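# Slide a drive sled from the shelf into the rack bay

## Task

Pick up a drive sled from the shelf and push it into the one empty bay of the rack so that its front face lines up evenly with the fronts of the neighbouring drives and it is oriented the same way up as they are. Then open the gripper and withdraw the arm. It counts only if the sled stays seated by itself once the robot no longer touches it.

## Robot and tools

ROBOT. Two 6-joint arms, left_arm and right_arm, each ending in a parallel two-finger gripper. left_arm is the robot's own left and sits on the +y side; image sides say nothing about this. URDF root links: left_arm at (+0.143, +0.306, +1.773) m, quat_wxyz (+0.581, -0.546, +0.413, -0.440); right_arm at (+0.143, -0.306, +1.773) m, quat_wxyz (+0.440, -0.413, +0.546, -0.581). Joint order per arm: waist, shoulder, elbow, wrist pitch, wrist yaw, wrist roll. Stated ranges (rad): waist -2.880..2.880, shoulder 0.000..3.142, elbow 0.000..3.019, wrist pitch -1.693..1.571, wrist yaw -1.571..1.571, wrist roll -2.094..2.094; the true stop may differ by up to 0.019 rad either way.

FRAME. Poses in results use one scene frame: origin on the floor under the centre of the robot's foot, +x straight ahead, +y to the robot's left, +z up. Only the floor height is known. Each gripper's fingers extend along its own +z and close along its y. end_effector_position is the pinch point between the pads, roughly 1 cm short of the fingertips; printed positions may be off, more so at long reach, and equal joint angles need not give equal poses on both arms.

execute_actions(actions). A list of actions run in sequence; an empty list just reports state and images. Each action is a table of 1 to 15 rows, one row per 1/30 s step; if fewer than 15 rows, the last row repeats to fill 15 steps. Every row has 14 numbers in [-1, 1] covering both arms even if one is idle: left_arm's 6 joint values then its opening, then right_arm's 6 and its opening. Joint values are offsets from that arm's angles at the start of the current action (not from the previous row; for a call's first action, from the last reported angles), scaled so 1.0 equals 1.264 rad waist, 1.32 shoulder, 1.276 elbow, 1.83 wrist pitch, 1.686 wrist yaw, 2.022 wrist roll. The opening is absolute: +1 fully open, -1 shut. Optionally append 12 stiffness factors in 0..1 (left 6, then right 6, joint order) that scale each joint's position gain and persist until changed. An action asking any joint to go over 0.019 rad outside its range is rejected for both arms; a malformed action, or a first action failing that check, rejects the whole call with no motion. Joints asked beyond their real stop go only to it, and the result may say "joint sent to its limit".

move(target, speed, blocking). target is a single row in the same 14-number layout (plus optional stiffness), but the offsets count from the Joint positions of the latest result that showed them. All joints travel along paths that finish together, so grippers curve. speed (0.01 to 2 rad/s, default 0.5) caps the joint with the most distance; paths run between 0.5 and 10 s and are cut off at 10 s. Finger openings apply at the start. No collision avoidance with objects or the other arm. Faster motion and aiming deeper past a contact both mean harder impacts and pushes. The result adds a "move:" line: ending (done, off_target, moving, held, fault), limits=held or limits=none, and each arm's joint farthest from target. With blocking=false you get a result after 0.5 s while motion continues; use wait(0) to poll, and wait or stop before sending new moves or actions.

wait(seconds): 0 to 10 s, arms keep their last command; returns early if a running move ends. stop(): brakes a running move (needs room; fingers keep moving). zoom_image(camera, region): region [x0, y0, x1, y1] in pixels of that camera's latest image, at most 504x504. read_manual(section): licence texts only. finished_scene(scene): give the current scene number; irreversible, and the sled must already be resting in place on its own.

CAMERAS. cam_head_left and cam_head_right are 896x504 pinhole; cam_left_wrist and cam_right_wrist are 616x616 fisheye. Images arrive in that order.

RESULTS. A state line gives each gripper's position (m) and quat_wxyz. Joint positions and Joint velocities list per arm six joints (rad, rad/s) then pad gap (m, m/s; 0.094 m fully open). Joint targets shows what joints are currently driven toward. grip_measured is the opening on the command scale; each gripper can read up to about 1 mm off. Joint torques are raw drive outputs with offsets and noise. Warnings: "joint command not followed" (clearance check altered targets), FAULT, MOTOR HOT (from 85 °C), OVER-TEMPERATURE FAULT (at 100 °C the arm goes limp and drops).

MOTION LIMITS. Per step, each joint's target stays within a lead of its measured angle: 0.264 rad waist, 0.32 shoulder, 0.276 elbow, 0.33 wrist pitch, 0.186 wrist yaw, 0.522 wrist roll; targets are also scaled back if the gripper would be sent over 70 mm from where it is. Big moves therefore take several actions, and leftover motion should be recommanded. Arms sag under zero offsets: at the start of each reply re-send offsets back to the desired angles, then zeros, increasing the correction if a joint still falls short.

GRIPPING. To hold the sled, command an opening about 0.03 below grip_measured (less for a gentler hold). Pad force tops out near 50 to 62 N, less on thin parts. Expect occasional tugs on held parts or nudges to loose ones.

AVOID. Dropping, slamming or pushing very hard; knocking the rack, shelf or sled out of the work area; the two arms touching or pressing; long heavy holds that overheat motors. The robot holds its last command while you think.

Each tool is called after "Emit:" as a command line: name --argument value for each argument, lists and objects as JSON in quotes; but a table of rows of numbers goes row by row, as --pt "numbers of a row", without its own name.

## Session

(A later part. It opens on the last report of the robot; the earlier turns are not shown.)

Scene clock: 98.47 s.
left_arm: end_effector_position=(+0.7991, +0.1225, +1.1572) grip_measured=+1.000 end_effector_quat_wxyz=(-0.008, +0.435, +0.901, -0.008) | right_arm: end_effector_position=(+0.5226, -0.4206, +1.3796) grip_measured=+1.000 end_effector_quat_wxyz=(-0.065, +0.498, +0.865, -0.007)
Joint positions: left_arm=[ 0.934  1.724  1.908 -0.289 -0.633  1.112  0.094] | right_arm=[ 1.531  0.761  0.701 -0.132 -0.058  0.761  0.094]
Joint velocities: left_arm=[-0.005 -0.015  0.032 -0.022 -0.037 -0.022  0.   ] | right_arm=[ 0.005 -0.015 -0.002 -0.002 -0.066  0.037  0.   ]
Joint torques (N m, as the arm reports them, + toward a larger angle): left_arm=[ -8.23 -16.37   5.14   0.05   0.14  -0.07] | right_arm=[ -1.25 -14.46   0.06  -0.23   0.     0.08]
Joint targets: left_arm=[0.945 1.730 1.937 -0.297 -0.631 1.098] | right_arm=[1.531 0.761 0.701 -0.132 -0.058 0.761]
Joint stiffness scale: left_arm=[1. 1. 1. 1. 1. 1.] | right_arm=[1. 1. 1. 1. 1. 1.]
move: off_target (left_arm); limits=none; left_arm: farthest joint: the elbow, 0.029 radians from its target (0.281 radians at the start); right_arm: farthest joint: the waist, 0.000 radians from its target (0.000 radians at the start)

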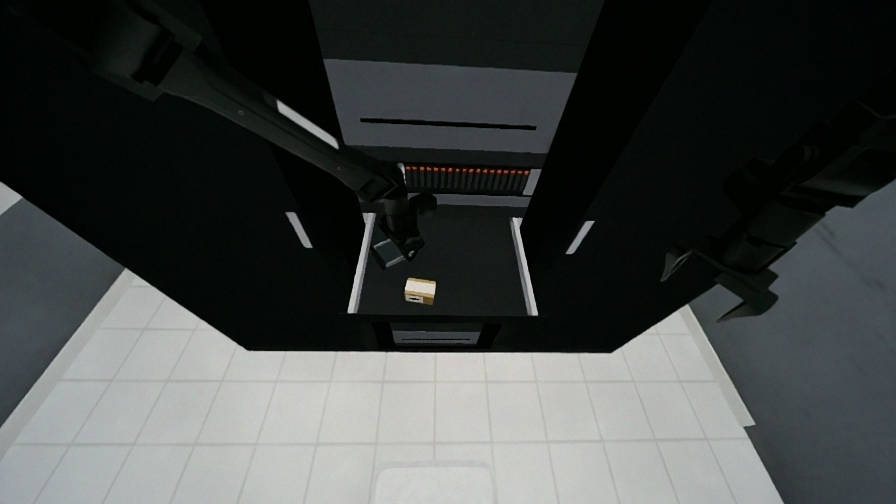

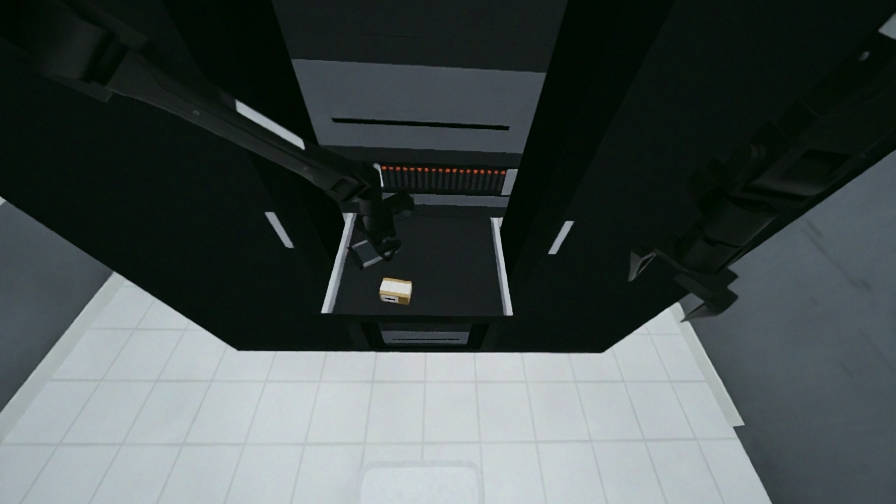

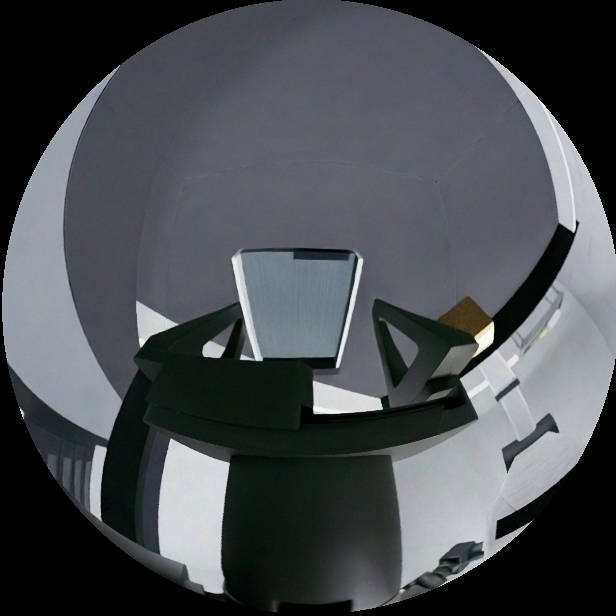

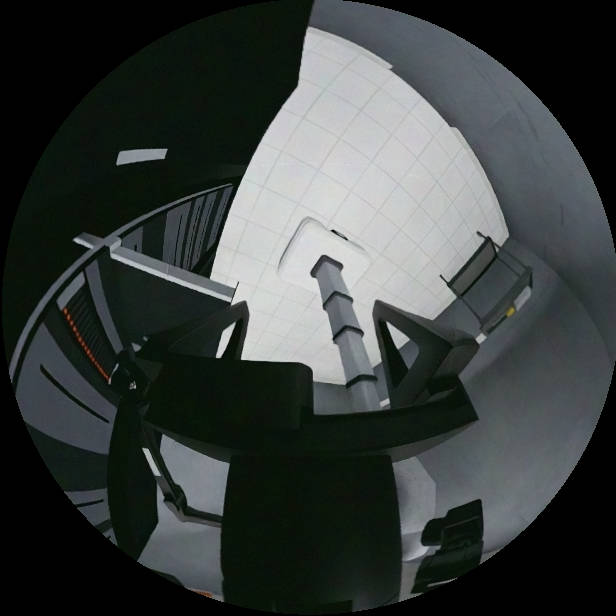

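Emit:
move --target '[0,0,0,0,0,0,0.5,0,0,0,0,0,0,1]'

Emit:
move --target '[-0.18,0.207,0.152,0.062,-0.118,-0.1,0.5,0,0,0,0,0,0,1]' --speed 0.2

Emit:
move --target '[-0.01,0,0,0,0,-0.36,0.5,0,0,0,0,0,0,1]'

Scene clock: 102.70 s.
left_arm: end_effector_position=(+0.7985, +0.1223, +1.1572) grip_measured=+0.556 end_effector_quat_wxyz=(-0.008, +0.435, +0.901, -0.008) | right_arm: end_effector_position=(+0.5226, -0.4206, +1.3796) grip_measured=+1.000 end_effector_quat_wxyz=(-0.065, +0.498, +0.865, -0.007)
Joint positions: left_arm=[ 0.934  1.724  1.907 -0.289 -0.633  1.112  0.073] | right_arm=[ 1.531  0.761  0.701 -0.132 -0.058  0.761  0.094]
Joint velocities: left_arm=[ 0.005  0.005 -0.017  0.002 -0.037  0.007 -0.001] | right_arm=[-0.005  0.005  0.012  0.012 -0.022 -0.081  0.   ]
Joint torques (N m, as the arm reports them, + toward a larger angle): left_arm=[ -8.97 -16.9    2.3    0.41   0.05   0.05] | right_arm=[ -1.41 -14.42  -0.04  -0.28   0.     0.06]
Joint targets: left_arm=[0.934 1.724 1.908 -0.289 -0.633 1.112] | right_arm=[1.531 0.761 0.701 -0.132 -0.058 0.761]
Joint stiffness scale: left_arm=[1. 1. 1. 1. 1. 1.] | right_arm=[1. 1. 1. 1. 1. 1.]
move: done; limits=none; left_arm: farthest joint: the elbow, 0.001 radians from its target (0.000 radians at the start); right_arm: farthest joint: the waist, 0.000 radians from its target (0.000 radians at the start)

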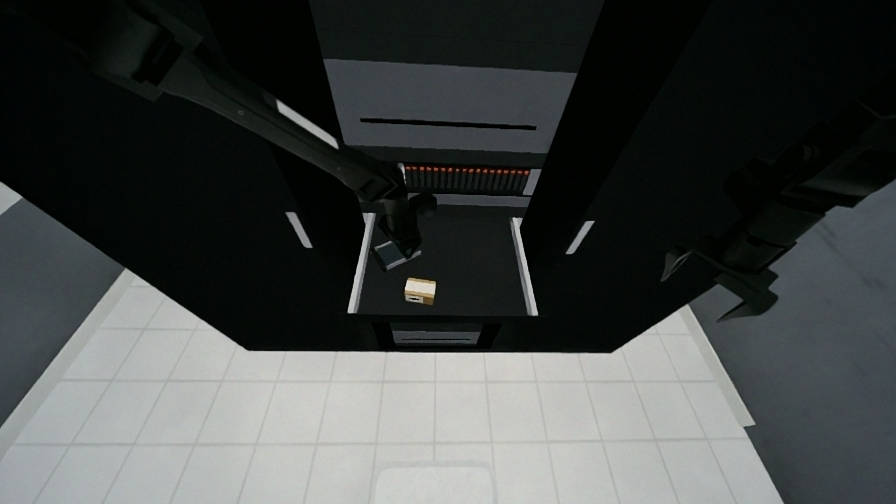

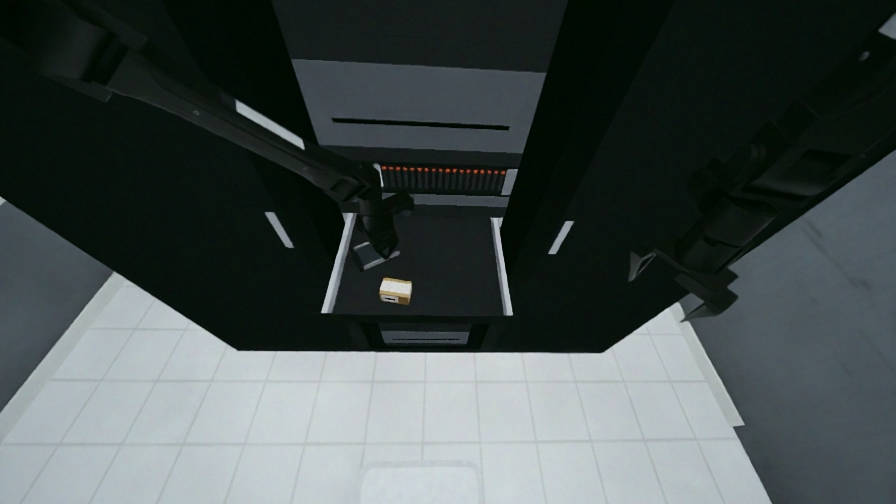

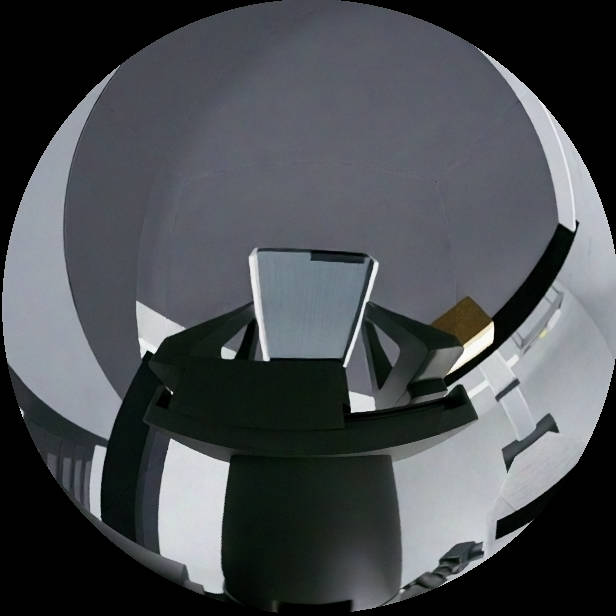

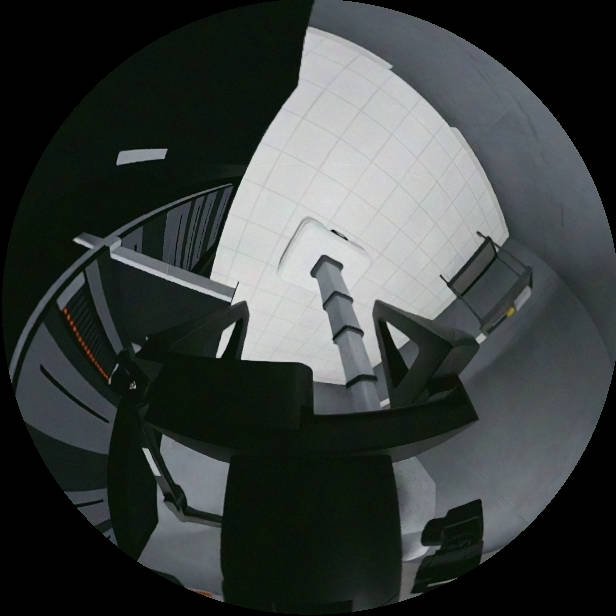

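Scene clock: 104.53 s.
left_arm: end_effector_position=(+0.7970, +0.1271, +1.1571) grip_measured=+0.556 end_effector_quat_wxyz=(-0.025, +0.392, +0.919, +0.017) | right_arm: end_effector_position=(+0.5226, -0.4206, +1.3796) grip_measured=+1.000 end_effector_quat_wxyz=(-0.065, +0.498, +0.865, -0.007)
Joint positions: left_arm=[ 0.928  1.733  1.916 -0.286 -0.698  1.02   0.073] | right_arm=[ 1.531  0.761  0.701 -0.132 -0.058  0.761  0.094]
Joint velocities: left_arm=[-0.005 -0.005  0.017 -0.002  0.051 -0.051  0.   ] | right_arm=[-0.024  0.015  0.007  0.002 -0.095 -0.037  0.   ]
Joint torques (N m, as the arm reports them, + toward a larger angle): left_arm=[-14.95  -8.23   9.27   2.08  -1.89  -0.4 ] | right_arm=[ -1.16 -14.55  -0.09  -0.27  -0.01   0.08]
Joint targets: left_arm=[0.845 1.832 1.985 -0.245 -0.748 0.979] | right_arm=[1.531 0.761 0.701 -0.132 -0.058 0.761]
Joint stiffness scale: left_arm=[1. 1. 1. 1. 1. 1.] | right_arm=[1. 1. 1. 1. 1. 1.]
move: off_target (left_arm); limits=none; left_arm: farthest joint: the shoulder, 0.264 radians from its target (0.273 radians at the start); right_arm: farthest joint: the waist, 0.000 radians from its target (0.000 radians at the start)

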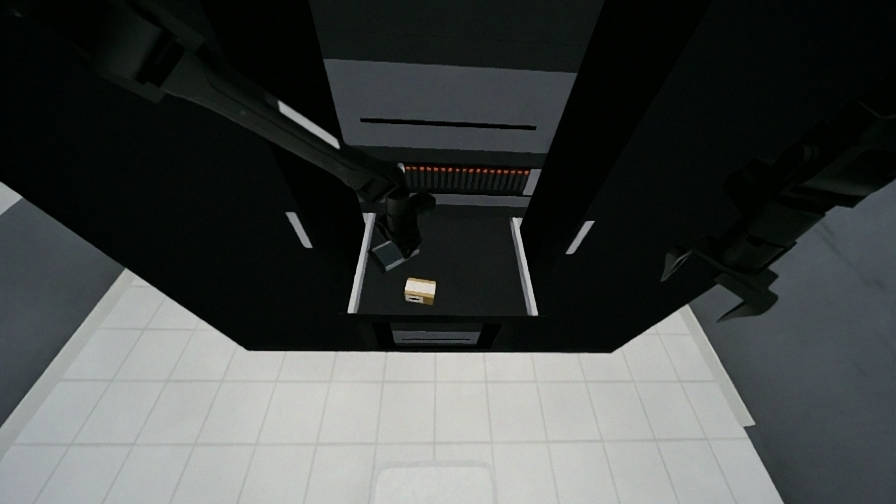

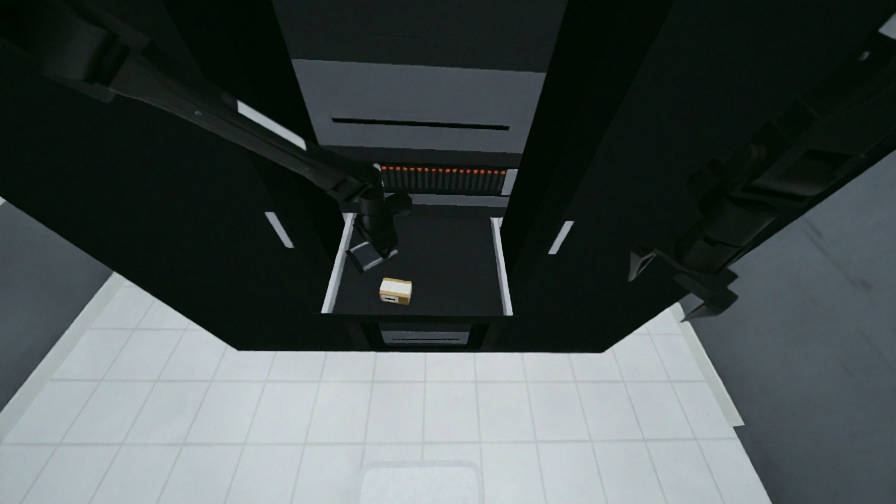

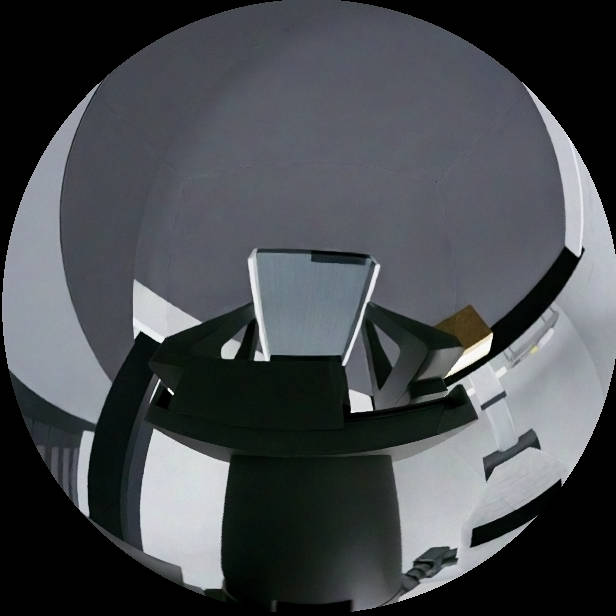

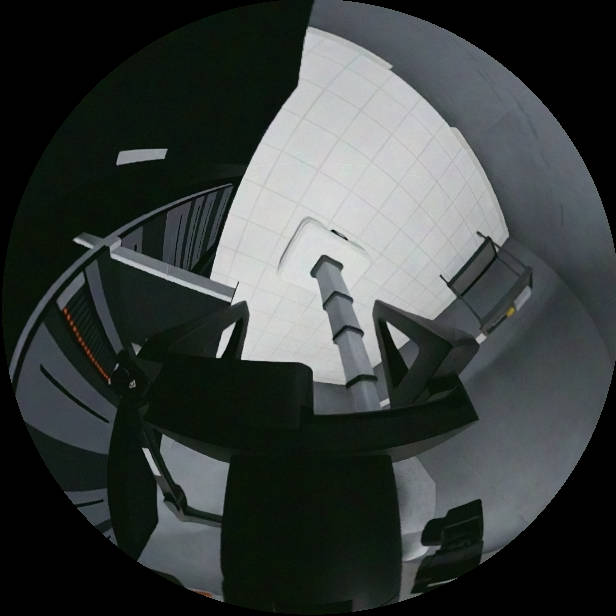

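Scene clock: 106.77 s.
left_arm: end_effector_position=(+0.7907, +0.1224, +1.1600) grip_measured=+0.556 end_effector_quat_wxyz=(-0.024, +0.056, +0.998, +0.018) | right_arm: end_effector_position=(+0.5226, -0.4206, +1.3796) grip_measured=+1.000 end_effector_quat_wxyz=(-0.065, +0.498, +0.865, -0.007)
Joint positions: left_arm=[ 0.922  1.727  1.9   -0.297 -0.695  0.311  0.073] | right_arm=[ 1.531  0.761  0.701 -0.132 -0.058  0.761  0.094]
Joint velocities: left_arm=[-0.015 -0.005  0.007  0.002  0.051 -0.007  0.001] | right_arm=[-0.015 -0.005 -0.012  0.007 -0.022 -0.037  0.   ]
Joint torques (N m, as the arm reports them, + toward a larger angle): left_arm=[ -9.57 -16.14   3.65   0.88  -0.14  -0.15] | right_arm=[ -1.19 -14.49   0.08  -0.27   0.01   0.08]
Joint targets: left_arm=[0.915 1.733 1.915 -0.286 -0.698 0.292] | right_arm=[1.531 0.761 0.701 -0.132 -0.058 0.761]
Joint stiffness scale: left_arm=[1. 1. 1. 1. 1. 1.] | right_arm=[1. 1. 1. 1. 1. 1.]
move: done; limits=none; left_arm: farthest joint: the wrist roll, 0.019 radians from its target (0.728 radians at the start); right_arm: farthest joint: the waist, 0.000 radians from its target (0.000 radians at the start)

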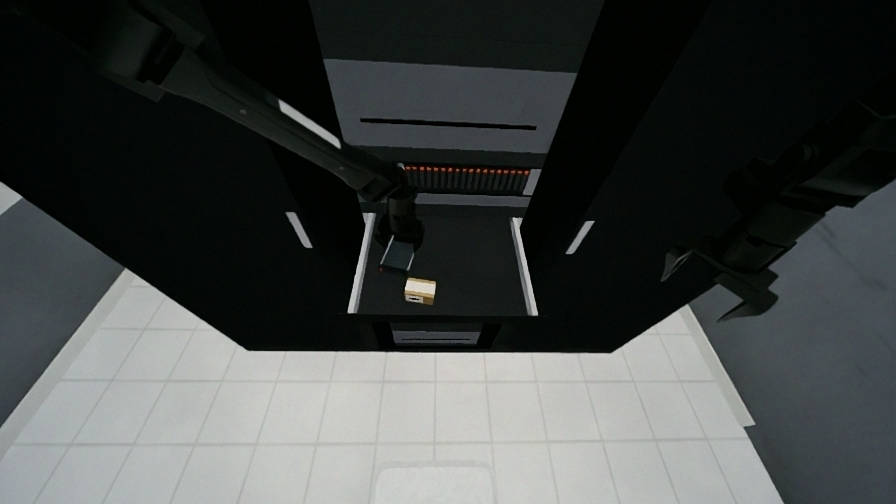

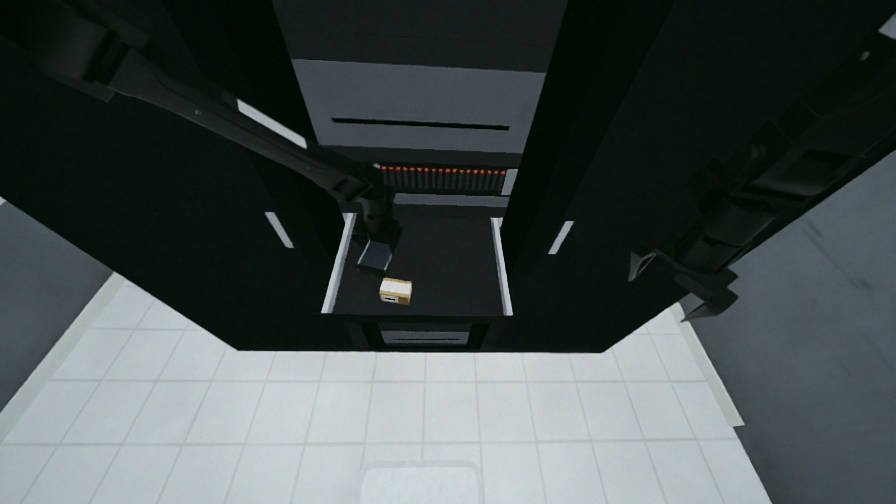

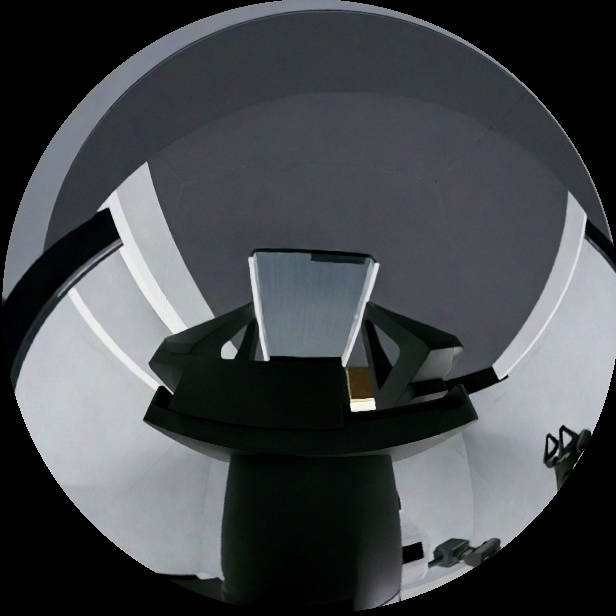

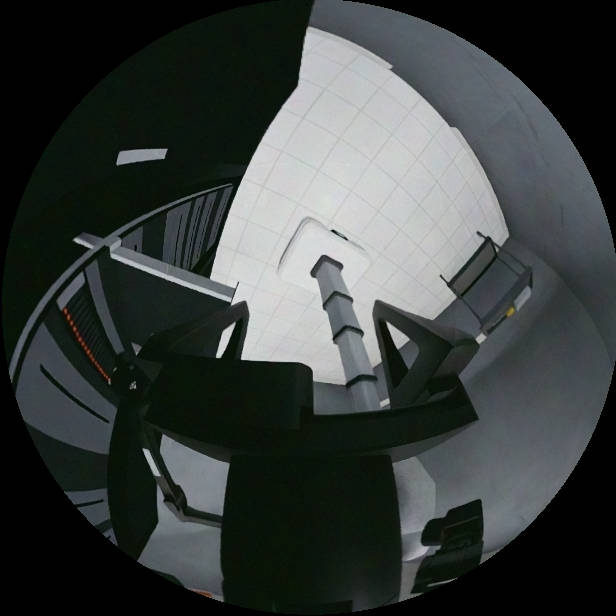

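Jammed on shelf. Lift with waist first (also pulling back), then extend.

Emit:
move --target '[-0.17,0,-0.05,0.03,-0.08,-0.058,0.5,0,0,0,0,0,0,1]' --speed 0.2

Emit:
move --target '[-0.01,0.21,0.2,0.04,0,0,0.5,0,0,0,0,0,0,1]' --speed 0.2

Scene clock: 110.40 s.
left_arm: end_effector_position=(+0.7897, +0.0194, +1.2356) grip_measured=+0.556 end_effector_quat_wxyz=(-0.014, +0.019, +1.000, -0.010) | right_arm: end_effector_position=(+0.5226, -0.4206, +1.3796) grip_measured=+1.000 end_effector_quat_wxyz=(-0.065, +0.498, +0.865, -0.007)
Joint positions: left_arm=[ 0.726  1.727  1.839 -0.253 -0.828  0.208  0.073] | right_arm=[ 1.531  0.761  0.701 -0.132 -0.058  0.761  0.094]
Joint velocities: left_arm=[-0.005  0.005 -0.017 -0.002 -0.037  0.051 -0.   ] | right_arm=[ 0.005  0.015 -0.012 -0.017 -0.007 -0.051  0.   ]
Joint torques (N m, as the arm reports them, + toward a larger angle): left_arm=[-12.69 -13.52   1.25   0.81  -0.05  -0.1 ] | right_arm=[ -1.32 -14.68   0.    -0.25   0.     0.07]
Joint targets: left_arm=[0.707 1.727 1.837 -0.242 -0.830 0.194] | right_arm=[1.531 0.761 0.701 -0.132 -0.058 0.761]
Joint stiffness scale: left_arm=[1. 1. 1. 1. 1. 1.] | right_arm=[1. 1. 1. 1. 1. 1.]
move: done; limits=none; left_arm: farthest joint: the waist, 0.019 radians from its target (0.215 radians at the start); right_arm: farthest joint: the waist, 0.000 radians from its target (0.000 radians at the start)

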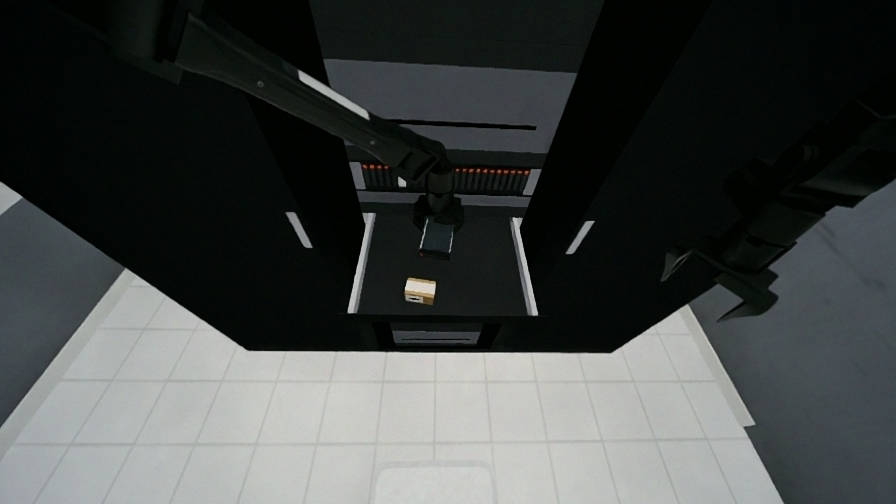

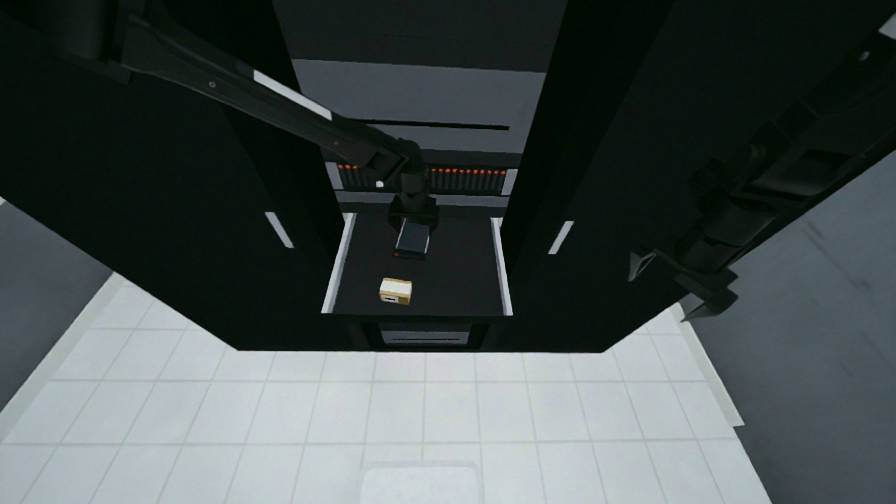

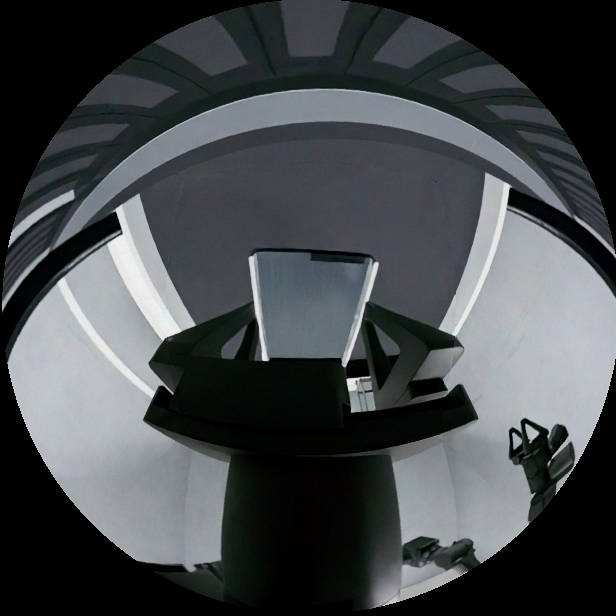

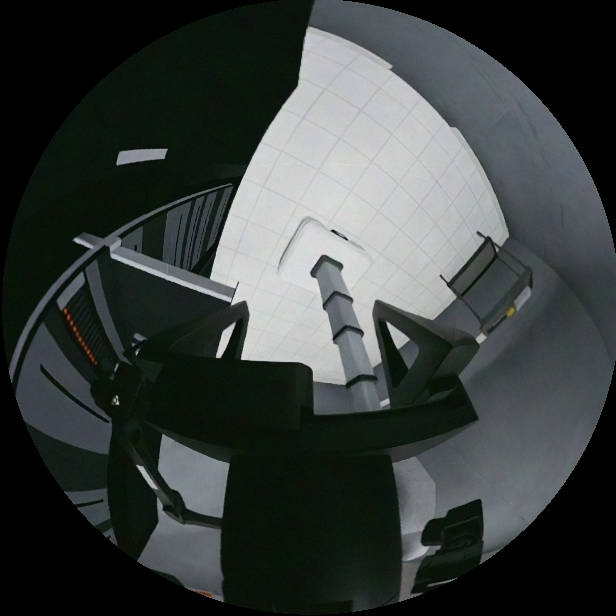

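Scene clock: 112.37 s.
left_arm: end_effector_position=(+0.7640, -0.0614, +1.1697) grip_measured=+0.556 end_effector_quat_wxyz=(-0.003, +0.005, +1.000, -0.008) | right_arm: end_effector_position=(+0.5226, -0.4206, +1.3796) grip_measured=+1.000 end_effector_quat_wxyz=(-0.065, +0.498, +0.865, -0.007)
Joint positions: left_arm=[ 0.726  1.999  2.084 -0.191 -0.828  0.206  0.073] | right_arm=[ 1.531  0.761  0.701 -0.132 -0.058  0.761  0.094]
Joint velocities: left_arm=[-0.005 -0.005  0.007 -0.007 -0.007  0.022 -0.   ] | right_arm=[-0.015  0.005  0.002 -0.017 -0.11  -0.022  0.   ]
Joint torques (N m, as the arm reports them, + toward a larger angle): left_arm=[-14.66 -12.29   2.33   0.87   0.01   0.06] | right_arm=[ -1.27 -14.4    0.01  -0.3    0.     0.07]
Joint targets: left_arm=[0.713 2.004 2.094 -0.180 -0.828 0.208] | right_arm=[1.531 0.761 0.701 -0.132 -0.058 0.761]
Joint stiffness scale: left_arm=[1. 1. 1. 1. 1. 1.] | right_arm=[1. 1. 1. 1. 1. 1.]
move: done; limits=none; left_arm: farthest joint: the waist, 0.013 radians from its target (0.013 radians at the start); right_arm: farthest joint: the waist, 0.000 radians from its target (0.000 radians at the start)

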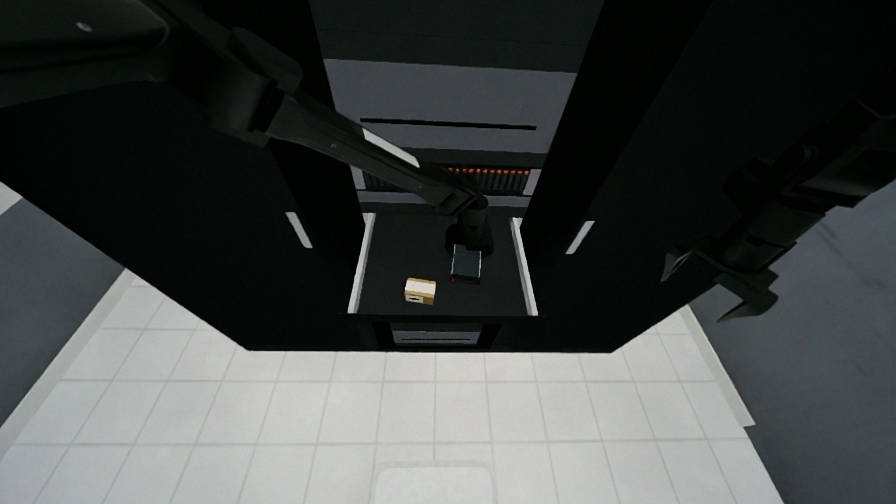

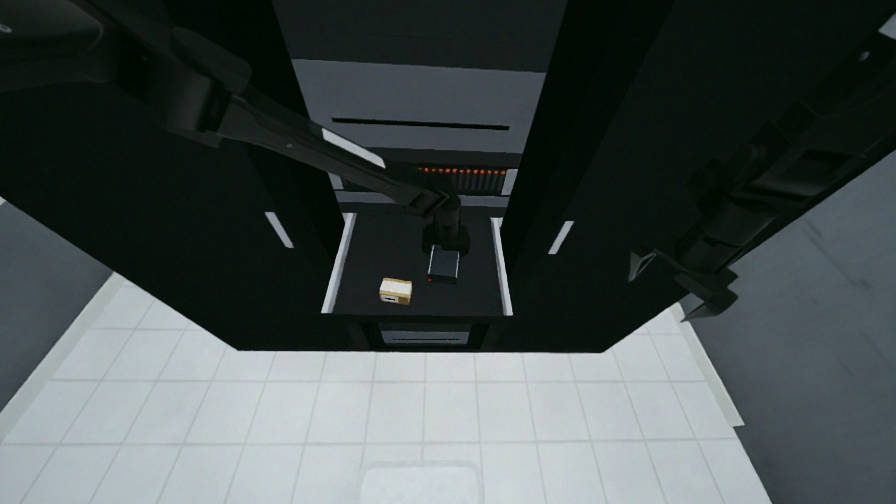

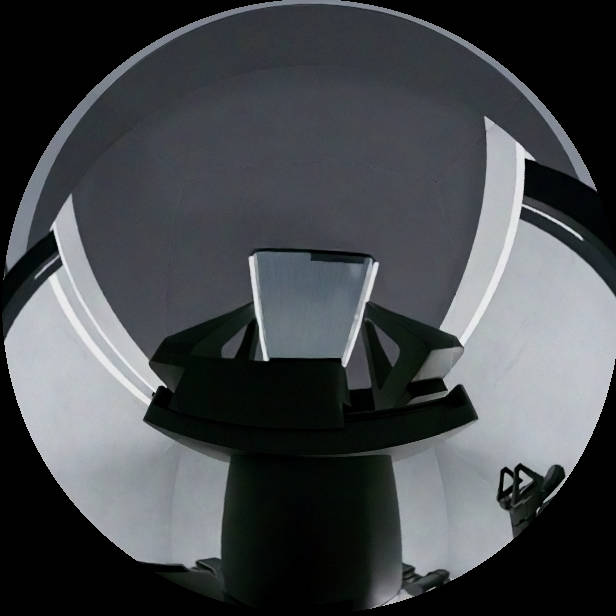

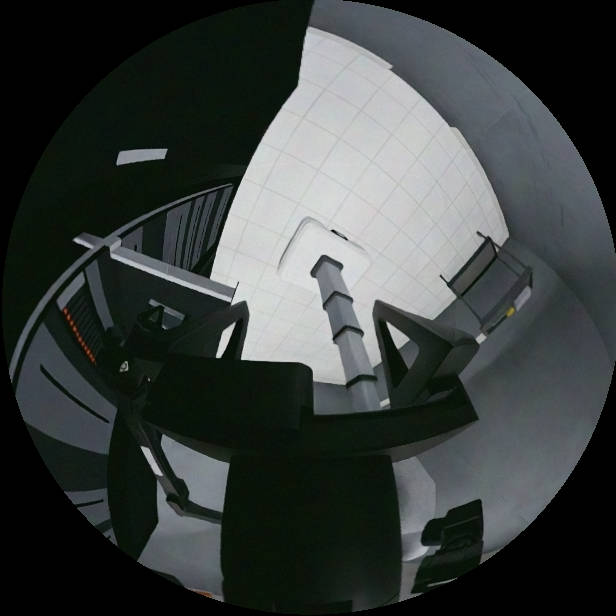

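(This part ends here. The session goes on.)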